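# Seat three plates in their matching gray tray pockets

## Task

Get all three plates into the gray tray, with every plate resting fully at the bottom of the pocket whose size fits it. A plate that stays there only because the robot is holding it does not count. At the end, release the suction and pull the tools away.

## Robot and tools

ROBOT. Two Doosan M1013 arms, left_arm and right_arm. Each ends in a suction-cup tool rather than fingers. Base positions in the scene frame: left_arm (-0.037, +0.431, 0) m with quat_wxyz (+0.996, 0, 0, -0.086); right_arm (-0.072, -0.510, 0) m with quat_wxyz (+0.999, 0, 0, +0.038).

FRAMES. The scene frame has its origin on the table surface midway between the arms. +z is up, +x reaches out across the table, and left_arm sits on the +y side. The names left and right refer to the arms only, not to sides of any picture. Each arm's cup point is the centre of the cup rim when nothing touches it. The cup points along the cup point's own +z axis. About 7 cm back from the rim the tool body and wrist camera bulge out up to 8 cm sideways, so leave room for them.

ROW FORMAT (used by both execute_actions and move). One row is 14 numbers, each in [-1, 1], always for both arms: left dx, dy, dz, rx, ry, rz, left suction, then right dx, dy, dz, rx, ry, rz, right suction. dx to rz are an offset, not a pose: they are expressed in the cup point's own axes and measured from its pose at the start of the command. Scale: 1.0 equals 0.6 m of translation or 180 degrees of rotation. rx, ry, rz form a single rotation vector. Suction is an absolute setting, not an offset: 1 is full vacuum (about 55 kPa under ambient), a fraction asks for that share, and 0.05 or less switches it off. It persists, so to leave a cup unchanged resend its current value; a 0 will switch it off.

execute_actions(actions). actions is a list of up to 15 actions. Each action is a list of up to 15 rows, one per control step of 1/30 s; if fewer rows are given the last one repeats to fill 15 steps. Every row in an action is an offset from the pose at the start of that action, not from the previous row. For the first action in a call, the reference is the last pose reported in this scene. An empty list just returns the current state and images.

move(target, speed, blocking). target is one row as above; its offsets count from the pose in the latest result that printed one. Each cup point travels a straight line, all arms finishing together, lasting 0.5 to 10 s (cut off at 10 s). speed is the top path speed in m/s, 0.002 to 0.5, default 0.25; rotation is capped at twice that value in rad/s. Paths ignore obstacles and the other arm, and the real arm lags, drifts and may overshoot speed, most when nearly straight. blocking=false returns after 0.5 s while motion continues; until a result shows the move ended, other moves and execute_actions are refused, so call wait or stop. The result adds a move: line giving the ending (done, off_target, moving, held, fault) and any limits (paced = the sent pose was clipped; held = a check blocked some steps, after which the arm may jump faster), plus each cup point's distance to its target.

wait(seconds): 0 to 10 s, arms keep their last command; returns early if a running move finishes. stop(): brakes a running move; it needs some distance, more when fast. zoom_image(camera, region): camera is one of cam_head_left, cam_head_right, cam_high, cam_low (504x504) or cam_left_wrist, cam_right_wrist (616x616); region is [x0, y0, x1, y1] in pixels from the top-left, at most 504 by 504. read_manual(section): only "licences", no motion. finished_scene(scene): give the current scene number; irreversible, so only call it once the plates are seated and the cups released and clear.

CONTROL LIMITS. Each step, the commanded pose is clipped to 70 mm and 16 degrees from the measured pose, so long moves need several actions; after an action an arm goes at most to its last clipped pose. If position and orientation conflict, position wins. Elbows stop just short of fully straight.

RESULTS. The state line lists, per arm, end_effector_position (m), end_effector_quat_wxyz, and linear/angular velocities in the scene frame; printed positions can be off, more at long reach. Hand target lines show where each cup is currently being driven. A pose unreachable line means a clearance check altered or blocked that arm's command. suction_measured shows achieved vacuum (near 0 means no seal; on a tight surface about 0.15 under the setting, dipping up to 0.04 between pump cycles). part_present turns 1 at 0.50 and back to 0 below 0.45. Joint positions, joint torques (with per-arm offset and noise) and Flange force (includes held weight; "no reading" when unavailable) are also given.

PICKING AND PLACING. Switch suction on and press the 29 mm rim flat onto a smooth area of the plate, away from holes, seams and outer edges, so it seals all round. Under vacuum the cup shortens, so the held plate rides up to about 10 mm nearer the tool; vacuum alone can lift a nearby object. To release, set the plate down so it rests on its support, then turn suction off and back away at least 15 mm. If the cup seals onto the table it pins the tool; switch suction off to free it.

AVOID. The arms are stiff: aiming even slightly beyond a contact can fault. Faster moves and deeper targets hit harder. A joint reaching its load limit (waist and shoulder 323, elbow 152, forearm roll and both wrist joints 42.7 N m) or an external force of 144 N halts that arm for 10 s and drops the rest of the call. Keep the arms from striking each other, never push or knock anything off the table, and avoid drops, slips and slams. Holding loads heats motors; a MOTOR HOT warning precedes an OVER-TEMPERATURE FAULT that brakes the arm. Loose objects may occasionally get nudged by an outside push.

Each tool is called as a command line: name --argument value for each argument, lists and objects as JSON in quotes; but a table of rows of numbers goes row by row, as --pt "numbers of a row", without its own name.

## Session

execute_actions --actions '[]'

Scene clock: 0.00 s.
left_arm: end_effector_position=(+0.6036, +0.3202, +0.3900) suction_measured=0.00 part_present=0 end_effector_quat_wxyz=(-0.000, -0.175, +0.984, +0.000) end_effector_velocity=(-0.001, -0.000, +0.002) end_effector_angular_velocity=(-0.000, -0.002, +0.001) | right_arm: end_effector_position=(+0.5753, -0.4612, +0.3919) suction_measured=0.00 part_present=0 end_effector_quat_wxyz=(+0.001, +0.222, +0.975, -0.000) end_effector_velocity=(+0.000, -0.000, +0.000) end_effector_angular_velocity=(-0.001, -0.000, +0.000)
Joint positions: left_arm=[-0.052  0.167  1.62  -0.     1.354 -0.577] | right_arm=[-0.053  0.165  1.619 -0.001  1.356  0.469]
Joint velocities: left_arm=[-0.001 -0.003  0.     0.     0.001 -0.001] | right_arm=[-0.     0.    -0.    -0.001  0.     0.   ]
Joint torques (N m, as the joint torque sensors report them, + toward a larger angle): no reading
Flange force (N, the push that the arm receives, along the end effector's own x y z axes): no reading
Hand target (left_arm): +0.604, +0.320, +0.390; -0.000, -0.175, +0.984, +0.000
Hand target (right_arm): +0.575, -0.461, +0.392; +0.001, +0.222, +0.975, -0.000

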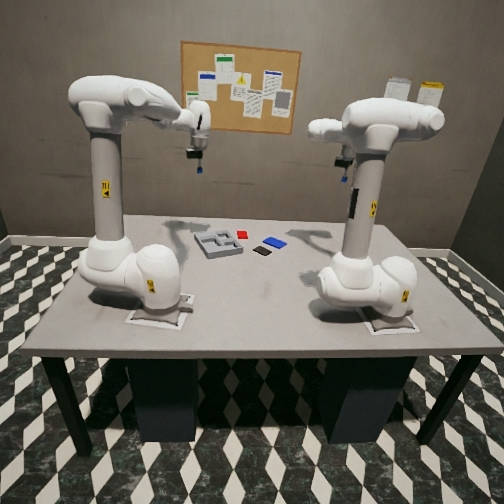

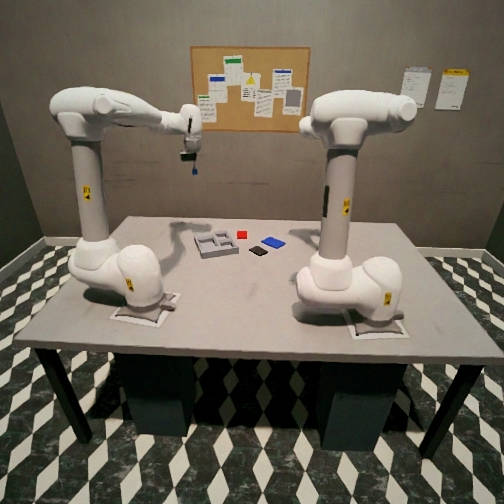

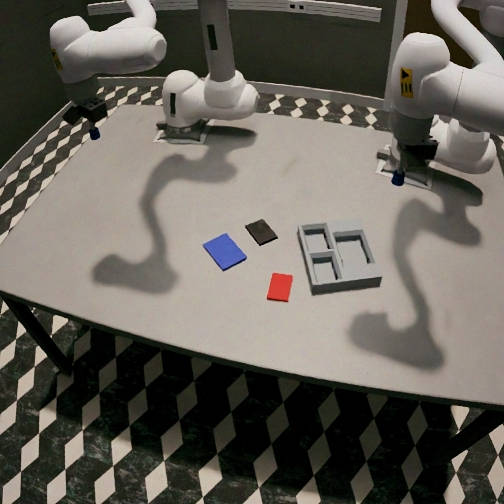

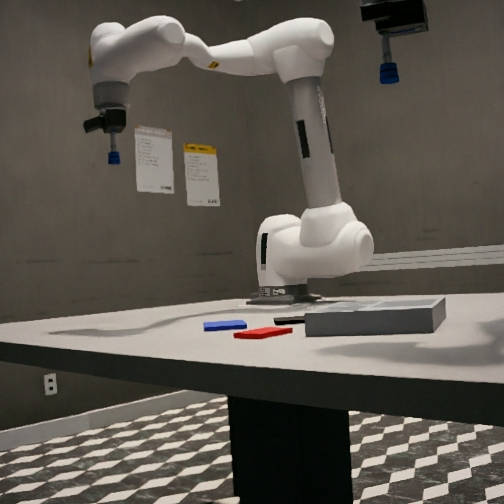

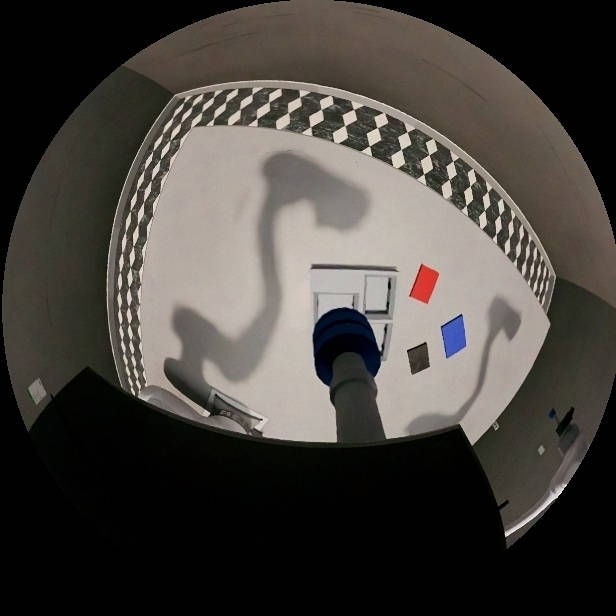

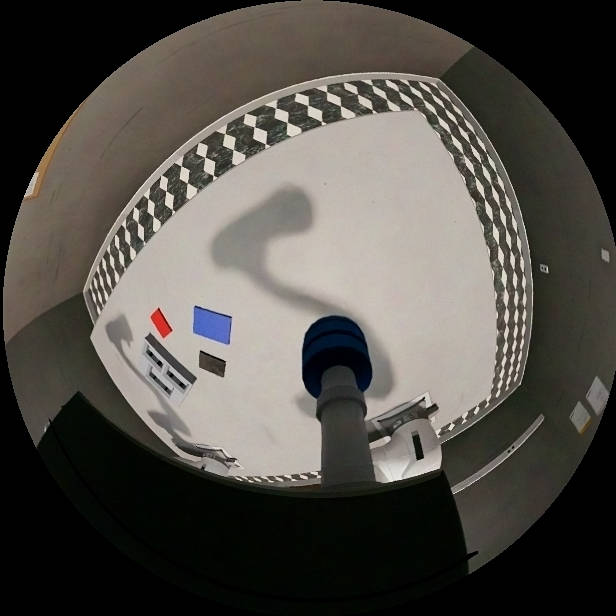

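move --target '[0.06,-0.3,0.3,0,0,0,0,0,0,0,0,0,0,0]'

zoom_image --camera "cam_left_wrist" --region '[150,150,500,450]'

Scene clock: 4.80 s.
left_arm: end_effector_position=(+0.6319, +0.1390, +0.2100) suction_measured=0.00 part_present=0 end_effector_quat_wxyz=(-0.000, -0.176, +0.984, +0.000) end_effector_velocity=(-0.000, -0.000, +0.000) end_effector_angular_velocity=(+0.000, +0.000, -0.002) | right_arm: end_effector_position=(+0.5753, -0.4612, +0.3919) suction_measured=0.00 part_present=0 end_effector_quat_wxyz=(+0.001, +0.222, +0.975, -0.000) end_effector_velocity=(+0.000, -0.000, -0.000) end_effector_angular_velocity=(-0.000, -0.001, +0.000)
Joint positions: left_arm=[-0.286  0.39   1.67  -0.     1.083 -0.812] | right_arm=[-0.053  0.165  1.619 -0.001  1.356  0.469]
Joint velocities: left_arm=[-0.    -0.001  0.     0.     0.     0.002] | right_arm=[-0.     0.001 -0.    -0.    -0.001 -0.001]
Joint torques (N m, as the joint torque sensors report them, + toward a larger angle): left_arm=[ -3.36 -68.55 -35.67   3.53  -0.32   0.13] | right_arm=[ -0.12 -47.71 -36.59   3.59  -0.2   -0.02]
Flange force (N, the push that the arm receives, along the end effector's own x y z axes): left_arm=[2.9 8.9 -1.7] | right_arm=[7.0 -3.8 -3.8]
Hand target (left_arm): +0.632, +0.139, +0.210; -0.000, -0.176, +0.984, +0.000
Hand target (right_arm): +0.575, -0.461, +0.392; +0.001, +0.222, +0.975, -0.000
Off the commanded pose (left_arm): 0.000 m, 0 deg.
Off the commanded pose (right_arm): 0.000 m, 0 deg.
move: done

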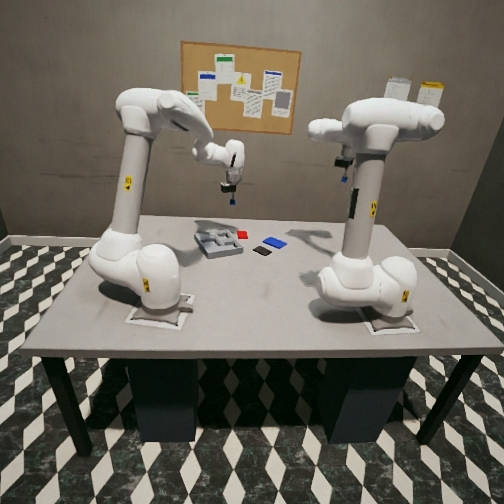

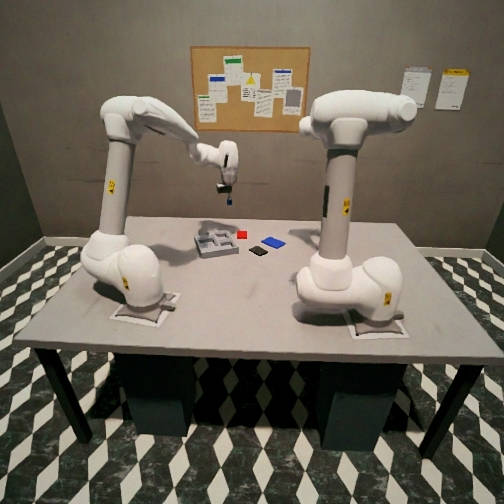

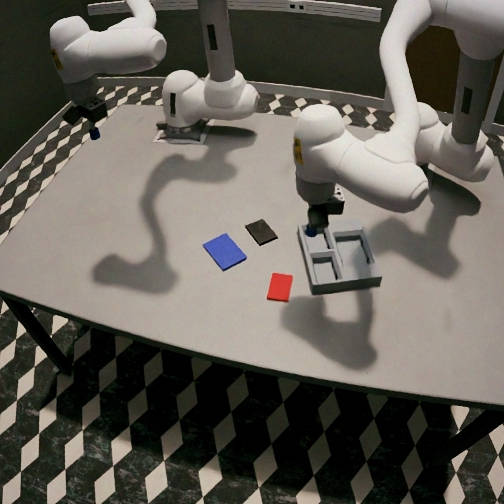

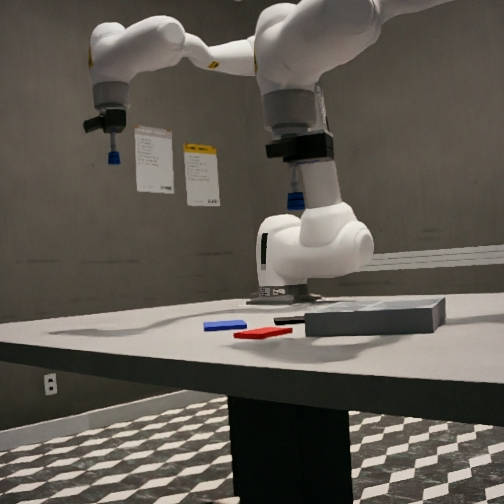

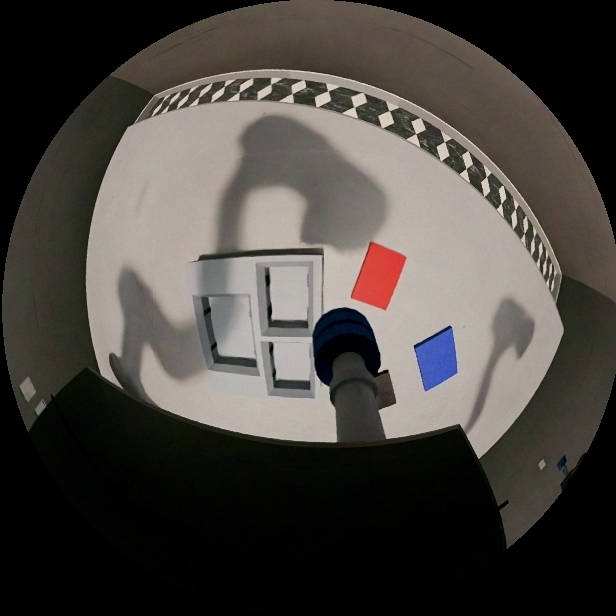

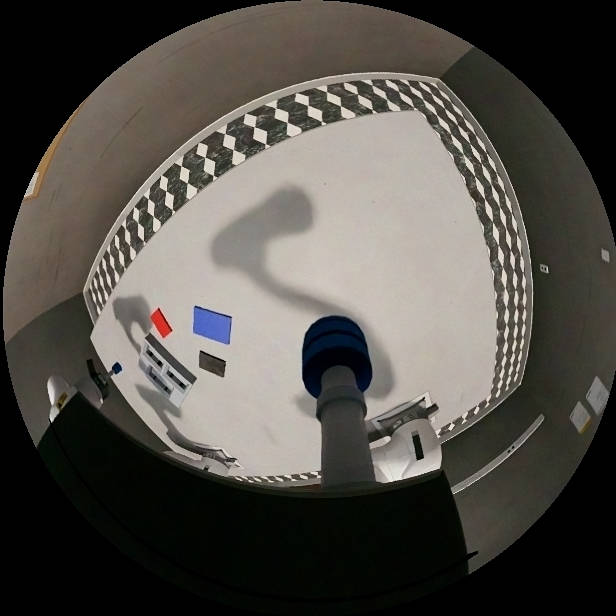

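Region (150, 150, 500, 450) of cam_left_wrist's 616x616 image, scaled by 1.440, with more detail than that image has; it fills the top 432 rows of this view, and the rest is white.

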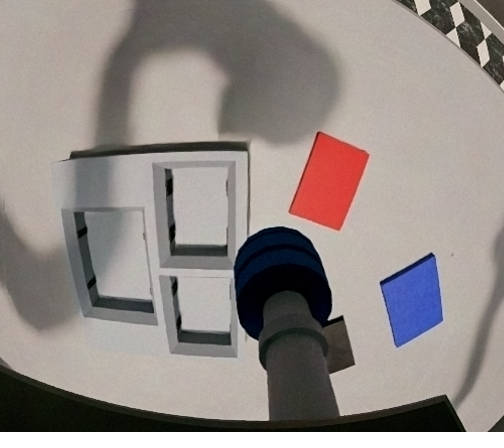

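move --target '[-0.01,-0.115,0.27,0,0,0.11,0,0,0,0,0,0,0,0]'

Scene clock: 7.97 s.
left_arm: end_effector_position=(+0.6614, +0.0763, +0.0482) suction_measured=0.00 part_present=0 end_effector_quat_wxyz=(-0.000, -0.004, +1.000, +0.000) end_effector_velocity=(-0.000, -0.001, +0.000) end_effector_angular_velocity=(-0.000, +0.000, +0.000) | right_arm: end_effector_position=(+0.5753, -0.4612, +0.3919) suction_measured=0.00 part_present=0 end_effector_quat_wxyz=(+0.001, +0.222, +0.975, -0.000) end_effector_velocity=(-0.000, -0.000, -0.000) end_effector_angular_velocity=(-0.001, +0.001, +0.000)
Joint positions: left_arm=[-0.342  0.608  1.661 -0.     0.873 -0.521] | right_arm=[-0.053  0.165  1.619 -0.001  1.356  0.469]
Joint velocities: left_arm=[-0.001  0.    -0.001 -0.     0.    -0.001] | right_arm=[-0.     0.     0.    -0.001  0.    -0.   ]
Joint torques (N m, as the joint torque sensors report them, + toward a larger angle): left_arm=[ -3.22 -83.56 -31.19   3.14  -0.39   0.03] | right_arm=[ -0.62 -48.11 -36.41   3.71  -0.27   0.16]
Flange force (N, the push that the arm receives, along the end effector's own x y z axes): left_arm=[4.8 6.4 -3.0] | right_arm=[6.5 -2.9 -3.9]
Hand target (left_arm): +0.661, +0.076, +0.048; -0.000, -0.004, +1.000, +0.000
Hand target (right_arm): +0.575, -0.461, +0.392; +0.001, +0.222, +0.975, -0.000
Off the commanded pose (left_arm): 0.000 m, 0 deg.
Off the commanded pose (right_arm): 0.000 m, 0 deg.
move: done

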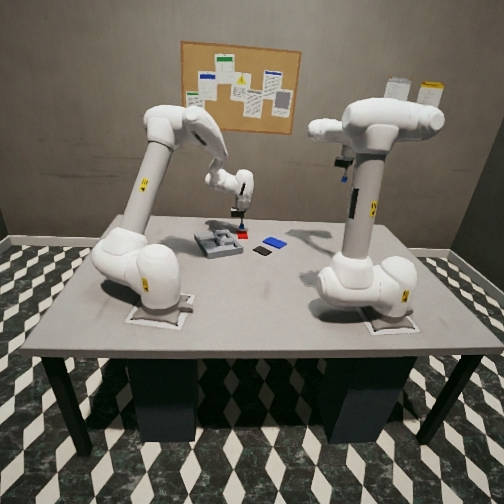

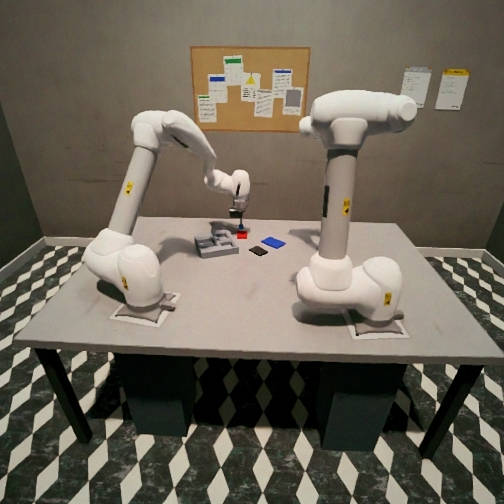

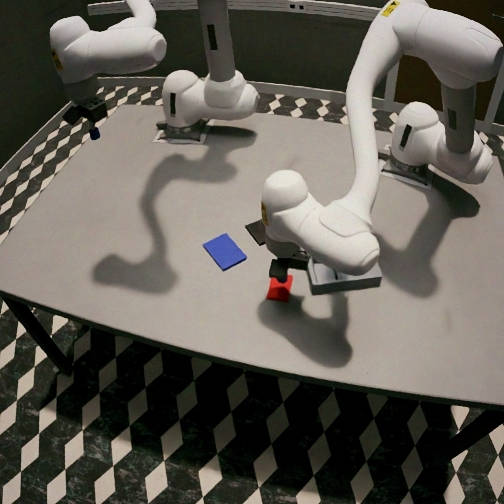

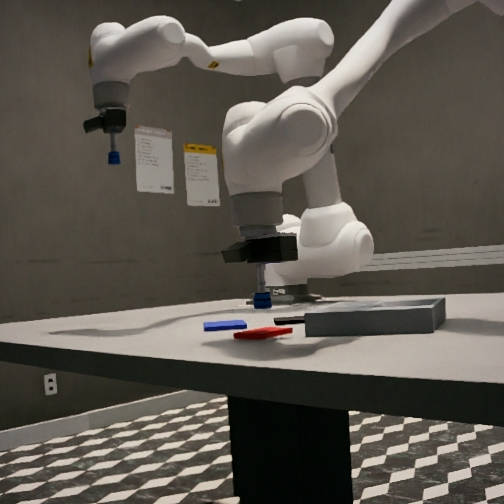

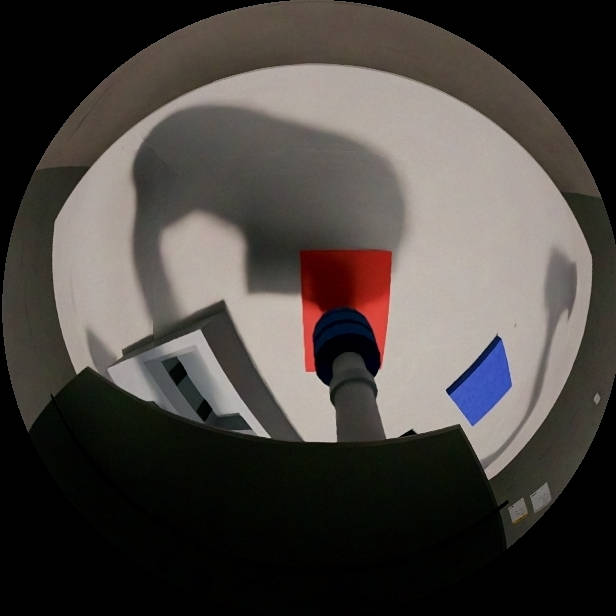

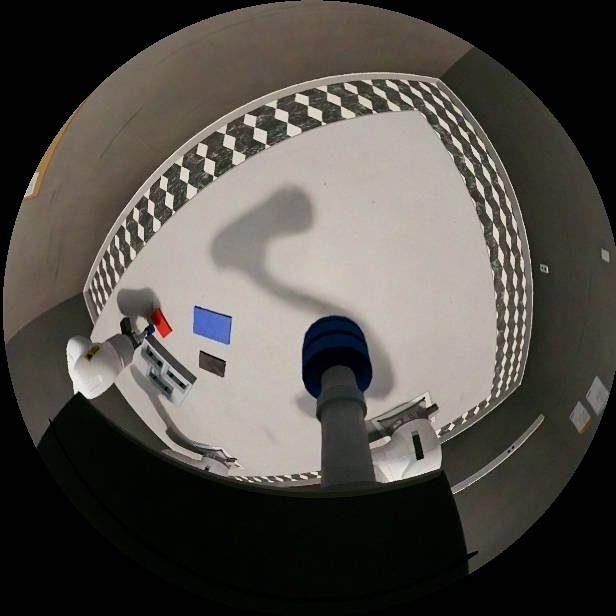

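move --target '[0,-0.005,0.074,0,0,0,1,0,0,0,0,0,0,0]' --speed 0.04

Scene clock: 10.27 s.
left_arm: end_effector_position=(+0.6614, +0.0733, +0.0038) suction_measured=0.64 part_present=1 end_effector_quat_wxyz=(-0.000, -0.004, +1.000, +0.000) end_effector_velocity=(-0.000, +0.001, -0.001) end_effector_angular_velocity=(+0.001, +0.002, +0.000) | right_arm: end_effector_position=(+0.5753, -0.4612, +0.3919) suction_measured=0.00 part_present=0 end_effector_quat_wxyz=(+0.001, +0.222, +0.975, -0.000) end_effector_velocity=(-0.000, -0.000, +0.000) end_effector_angular_velocity=(+0.000, -0.001, -0.000)
Joint positions: left_arm=[-0.345  0.658  1.674 -0.     0.81  -0.525] | right_arm=[-0.053  0.165  1.619 -0.001  1.356  0.469]
Joint velocities: left_arm=[ 0.002  0.001  0.001 -0.     0.     0.001] | right_arm=[-0.001 -0.001  0.001  0.    -0.    -0.   ]
Joint torques (N m, as the joint torque sensors report them, + toward a larger angle): left_arm=[ -4.36 -87.48 -29.75   3.06  -0.11  -0.25] | right_arm=[ -0.5  -48.56 -36.52   3.66  -0.22   0.08]
Flange force (N, the push that the arm receives, along the end effector's own x y z axes): left_arm=[2.4 8.2 -1.0] | right_arm=[6.4 -2.9 -3.8]
Hand target (left_arm): +0.661, +0.073, +0.004; -0.000, -0.004, +1.000, +0.000
Hand target (right_arm): +0.575, -0.461, +0.392; +0.001, +0.222, +0.975, -0.000
Off the commanded pose (left_arm): 0.000 m, 0 deg.
Off the commanded pose (right_arm): 0.000 m, 0 deg.
move: done

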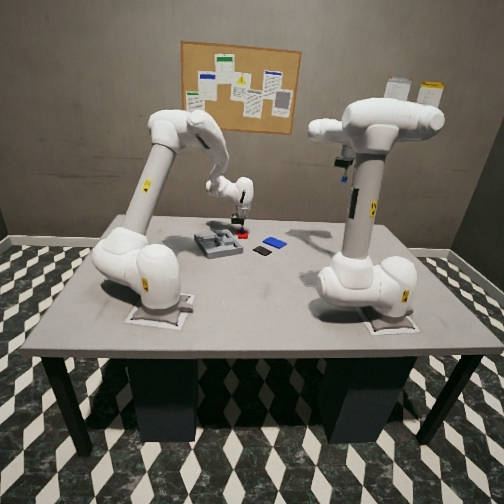

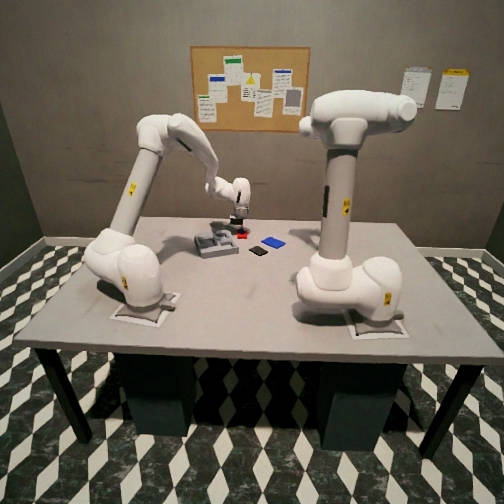

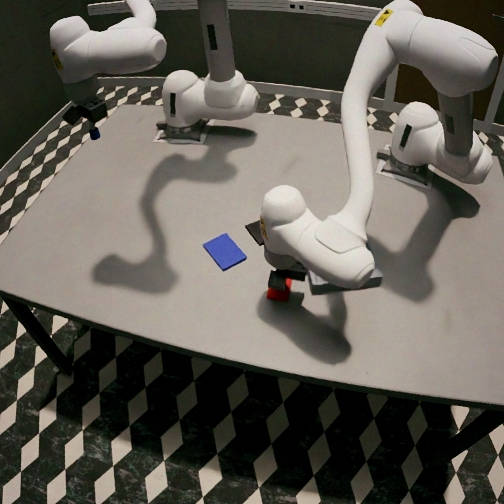

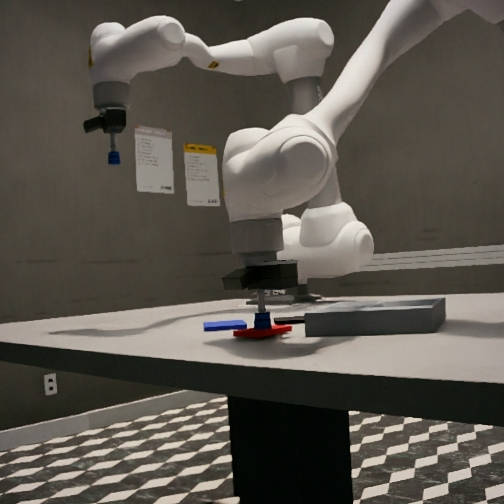

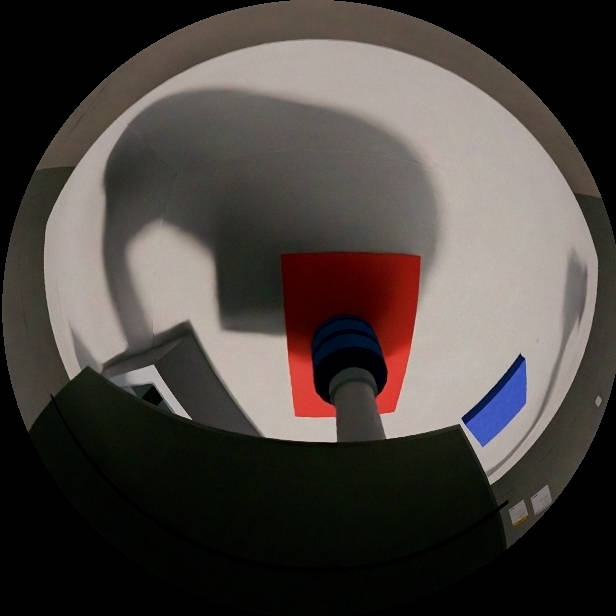

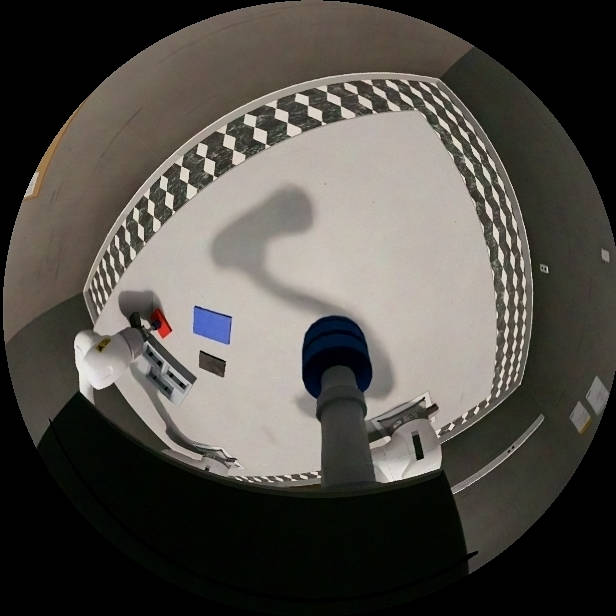

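move --target '[0,0,-0.09,0,0,-0.11,1,0,0,0,0,0,0,0]' --speed 0.15

move --target '[0.055,0.22,0,0,0,0,1,0,0,0,0,0,0,0]' --speed 0.15

zoom_image --camera "cam_left_wrist" --region '[220,190,480,450]'

Scene clock: 14.67 s.
left_arm: end_effector_position=(+0.6614, +0.0734, +0.0577) suction_measured=0.99 part_present=1 end_effector_quat_wxyz=(-0.000, -0.176, +0.984, +0.000) end_effector_velocity=(+0.001, +0.001, +0.002) end_effector_angular_velocity=(-0.001, -0.001, +0.000) | right_arm: end_effector_position=(+0.5753, -0.4612, +0.3919) suction_measured=0.00 part_present=0 end_effector_quat_wxyz=(+0.001, +0.222, +0.975, -0.000) end_effector_velocity=(+0.000, +0.000, -0.001) end_effector_angular_velocity=(+0.000, +0.000, -0.000)
Joint positions: left_arm=[-0.345  0.6    1.654 -0.     0.888 -0.87 ] | right_arm=[-0.053  0.165  1.619 -0.001  1.356  0.469]
Joint velocities: left_arm=[ 0.001 -0.002 -0.     0.     0.001  0.   ] | right_arm=[ 0.     0.001  0.001  0.    -0.001  0.001]
Joint torques (N m, as the joint torque sensors report them, + toward a larger angle): left_arm=[ -3.34 -84.61 -32.17   3.02  -0.2   -0.19] | right_arm=[  0.06 -47.4  -36.28   3.72  -0.25   0.05]
Flange force (N, the push that the arm receives, along the end effector's own x y z axes): left_arm=[1.8 8.6 -1.5] | right_arm=[6.8 -3.9 -4.2]
Hand target (left_arm): +0.661, +0.073, +0.058; -0.000, -0.176, +0.984, +0.000
Hand target (right_arm): +0.575, -0.461, +0.392; +0.001, +0.222, +0.975, -0.000
Off the commanded pose (left_arm): 0.000 m, 0 deg.
Off the commanded pose (right_arm): 0.000 m, 0 deg.
move: done

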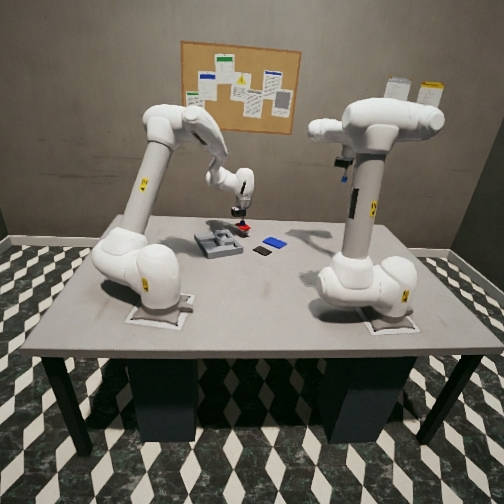

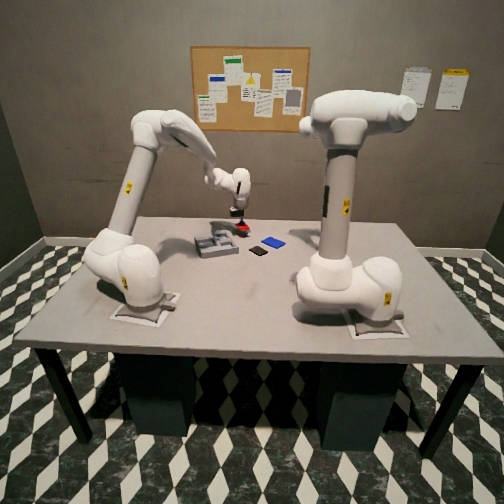

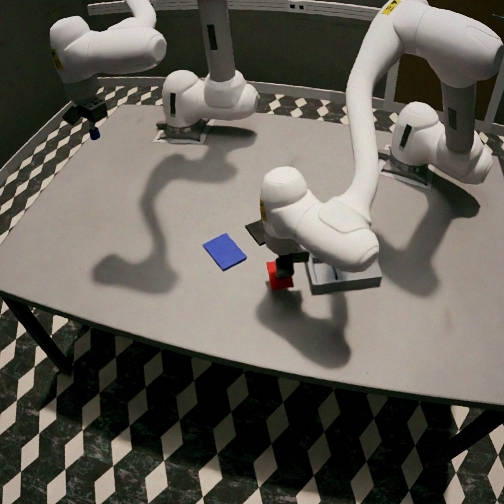

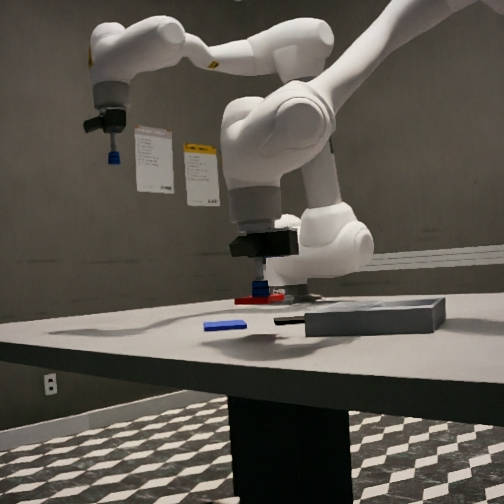

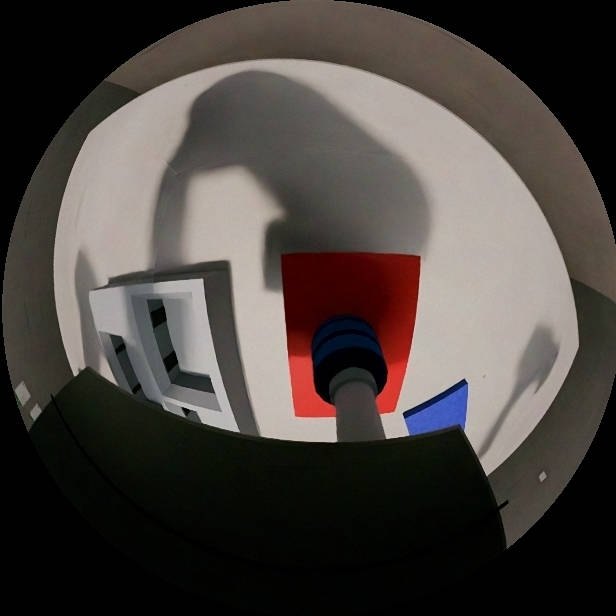

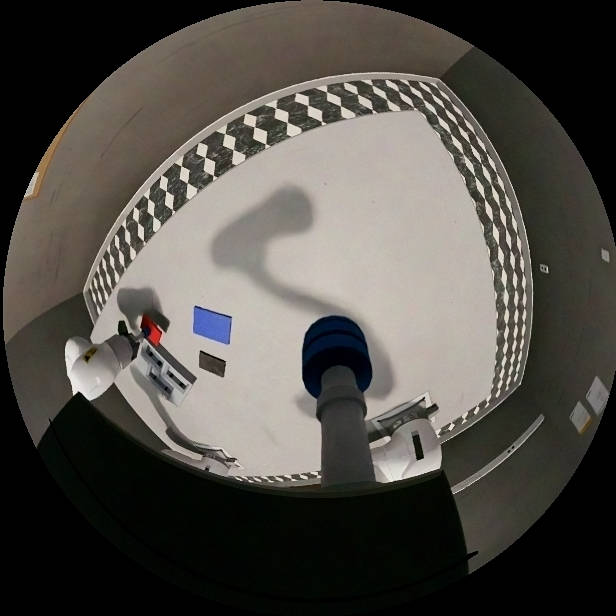

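Scene clock: 15.93 s.
left_arm: end_effector_position=(+0.5849, +0.1859, +0.0577) suction_measured=0.99 part_present=1 end_effector_quat_wxyz=(-0.000, -0.176, +0.984, +0.000) end_effector_velocity=(+0.001, +0.001, +0.000) end_effector_angular_velocity=(-0.001, -0.002, +0.005) | right_arm: end_effector_position=(+0.5753, -0.4612, +0.3919) suction_measured=0.00 part_present=0 end_effector_quat_wxyz=(+0.001, +0.222, +0.975, -0.000) end_effector_velocity=(-0.000, -0.000, -0.000) end_effector_angular_velocity=(-0.000, -0.000, -0.002)
Joint positions: left_arm=[-0.255  0.458  1.903  0.     0.781 -0.78 ] | right_arm=[-0.053  0.165  1.619 -0.001  1.356  0.469]
Joint velocities: left_arm=[ 0.002  0.    -0.001 -0.    -0.001 -0.003] | right_arm=[-0.    -0.     0.001 -0.    -0.001  0.002]
Joint torques (N m, as the joint torque sensors report them, + toward a larger angle): left_arm=[ -3.04 -69.54 -28.33   2.75  -0.11  -0.12] | right_arm=[ -0.74 -48.63 -36.28   3.7   -0.2    0.06]
Flange force (N, the push that the arm receives, along the end effector's own x y z axes): left_arm=[0.2 6.2 -1.7] | right_arm=[5.9 -2.1 -3.9]
Hand target (left_arm): +0.585, +0.186, +0.058; -0.000, -0.176, +0.984, +0.000
Hand target (right_arm): +0.575, -0.461, +0.392; +0.001, +0.222, +0.975, -0.000
Off the commanded pose (left_arm): 0.000 m, 0 deg.
Off the commanded pose (right_arm): 0.000 m, 0 deg.
move: done

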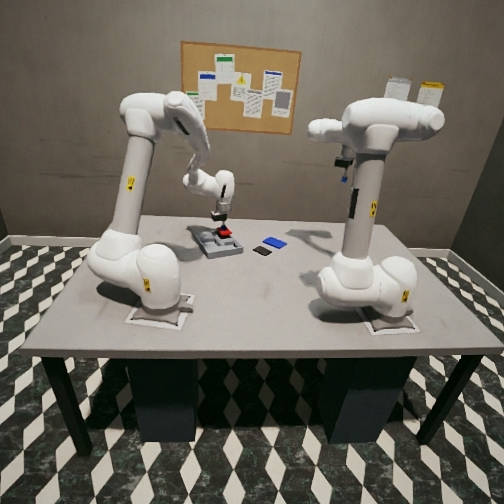

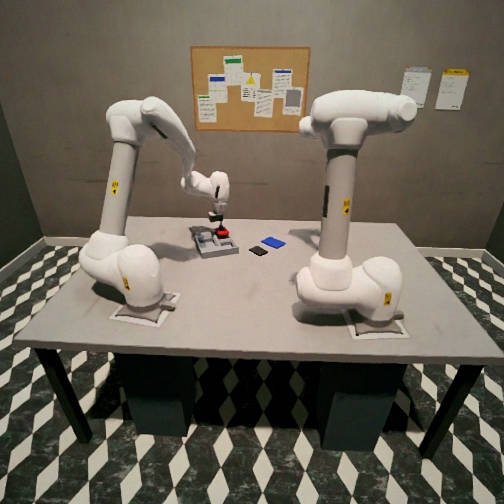

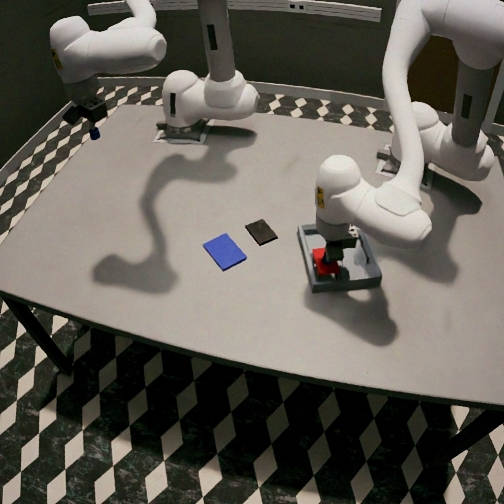

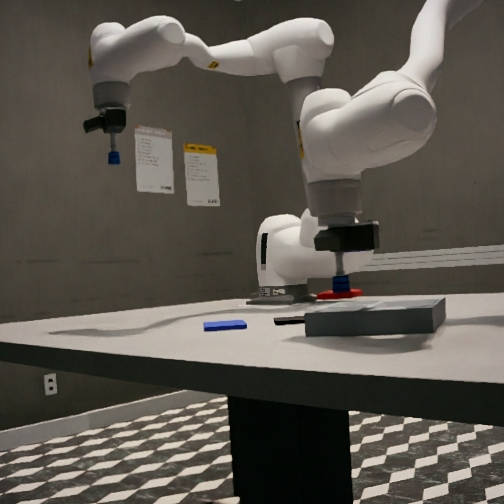

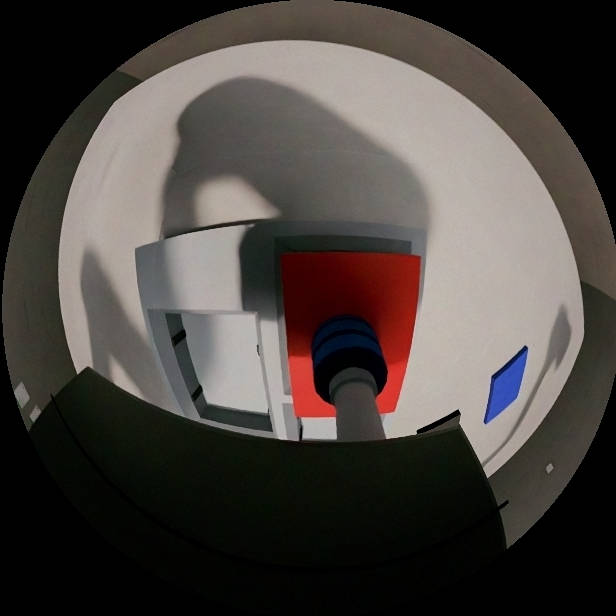

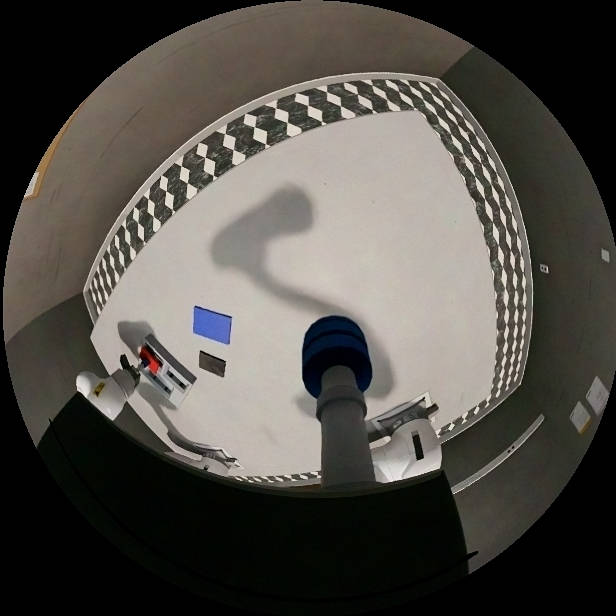

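Region (220, 190, 480, 450) of cam_left_wrist's 616x616 image, scaled by 1.938, with more detail than that image has.

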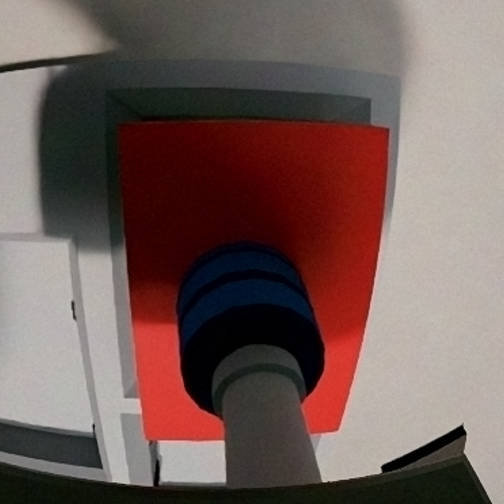

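Very close.

move --target '[0,0,0.037,0,0,0.005,1,0,0,0,0,0,0,0]' --speed 0.03

zoom_image --camera "cam_left_wrist" --region '[220,190,480,450]'

Scene clock: 19.63 s.
left_arm: end_effector_position=(+0.5849, +0.1859, +0.0356) suction_measured=0.99 part_present=1 end_effector_quat_wxyz=(-0.000, -0.168, +0.986, +0.000) end_effector_velocity=(+0.001, +0.000, +0.000) end_effector_angular_velocity=(-0.001, -0.001, -0.000) | right_arm: end_effector_position=(+0.5753, -0.4612, +0.3919) suction_measured=0.00 part_present=0 end_effector_quat_wxyz=(+0.001, +0.222, +0.975, -0.000) end_effector_velocity=(+0.000, -0.000, +0.000) end_effector_angular_velocity=(+0.001, -0.000, +0.000)
Joint positions: left_arm=[-0.255  0.486  1.913  0.     0.743 -0.765] | right_arm=[-0.053  0.165  1.619 -0.001  1.356  0.469]
Joint velocities: left_arm=[ 0.    -0.    -0.    -0.    -0.     0.001] | right_arm=[-0.001 -0.    -0.001  0.001  0.001 -0.001]
Joint torques (N m, as the joint torque sensors report them, + toward a larger angle): left_arm=[ -3.7  -72.24 -28.07   2.97  -0.03  -0.03] | right_arm=[ -0.46 -48.15 -36.41   3.62  -0.2    0.04]
Flange force (N, the push that the arm receives, along the end effector's own x y z axes): left_arm=[-0.2 7.1 0.1] | right_arm=[6.2 -3.1 -3.9]
Hand target (left_arm): +0.585, +0.186, +0.036; -0.000, -0.168, +0.986, +0.000
Hand target (right_arm): +0.575, -0.461, +0.392; +0.001, +0.222, +0.975, -0.000
Off the commanded pose (left_arm): 0.000 m, 0 deg.
Off the commanded pose (right_arm): 0.000 m, 0 deg.
move: done

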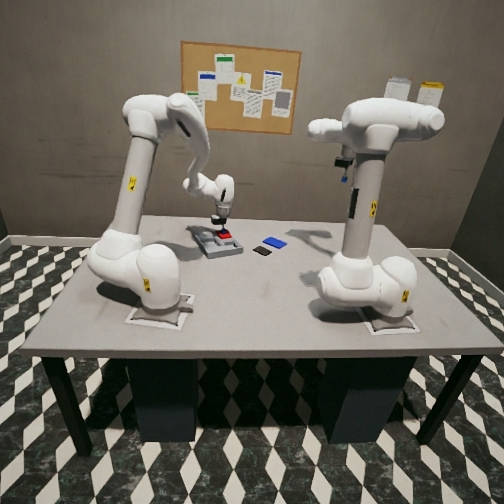

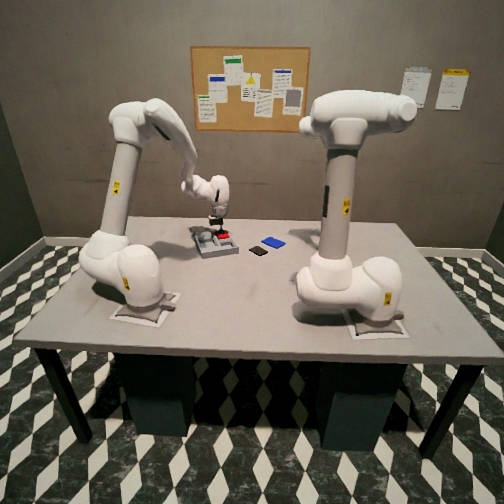

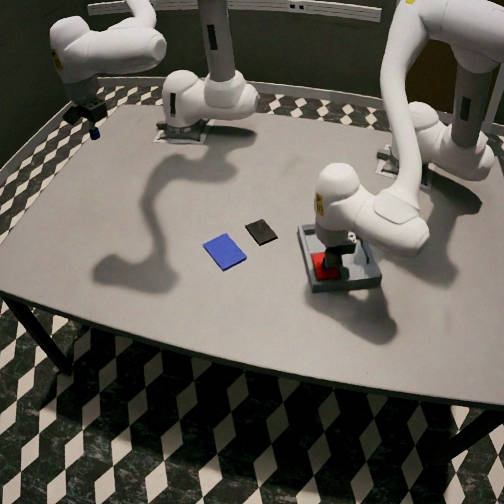

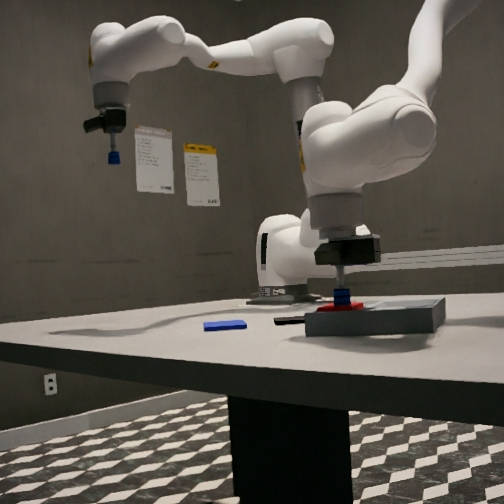

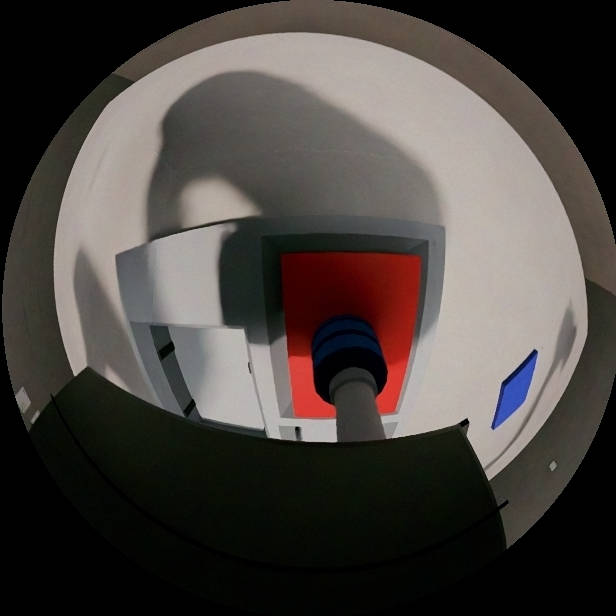

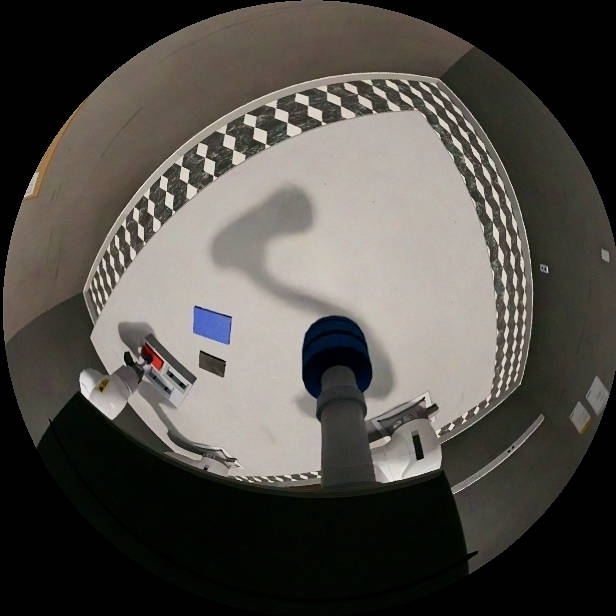

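Region (220, 190, 480, 450) of cam_left_wrist's 616x616 image, scaled by 1.938, with more detail than that image has.

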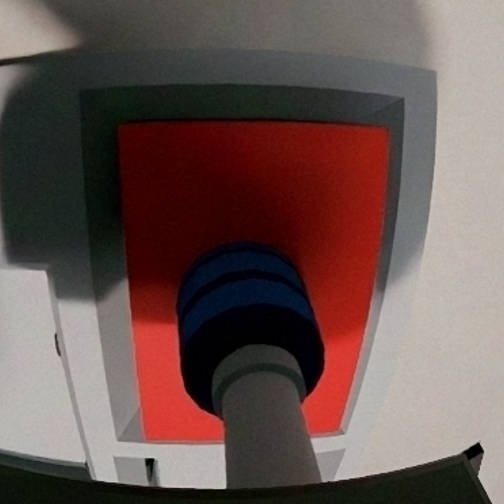

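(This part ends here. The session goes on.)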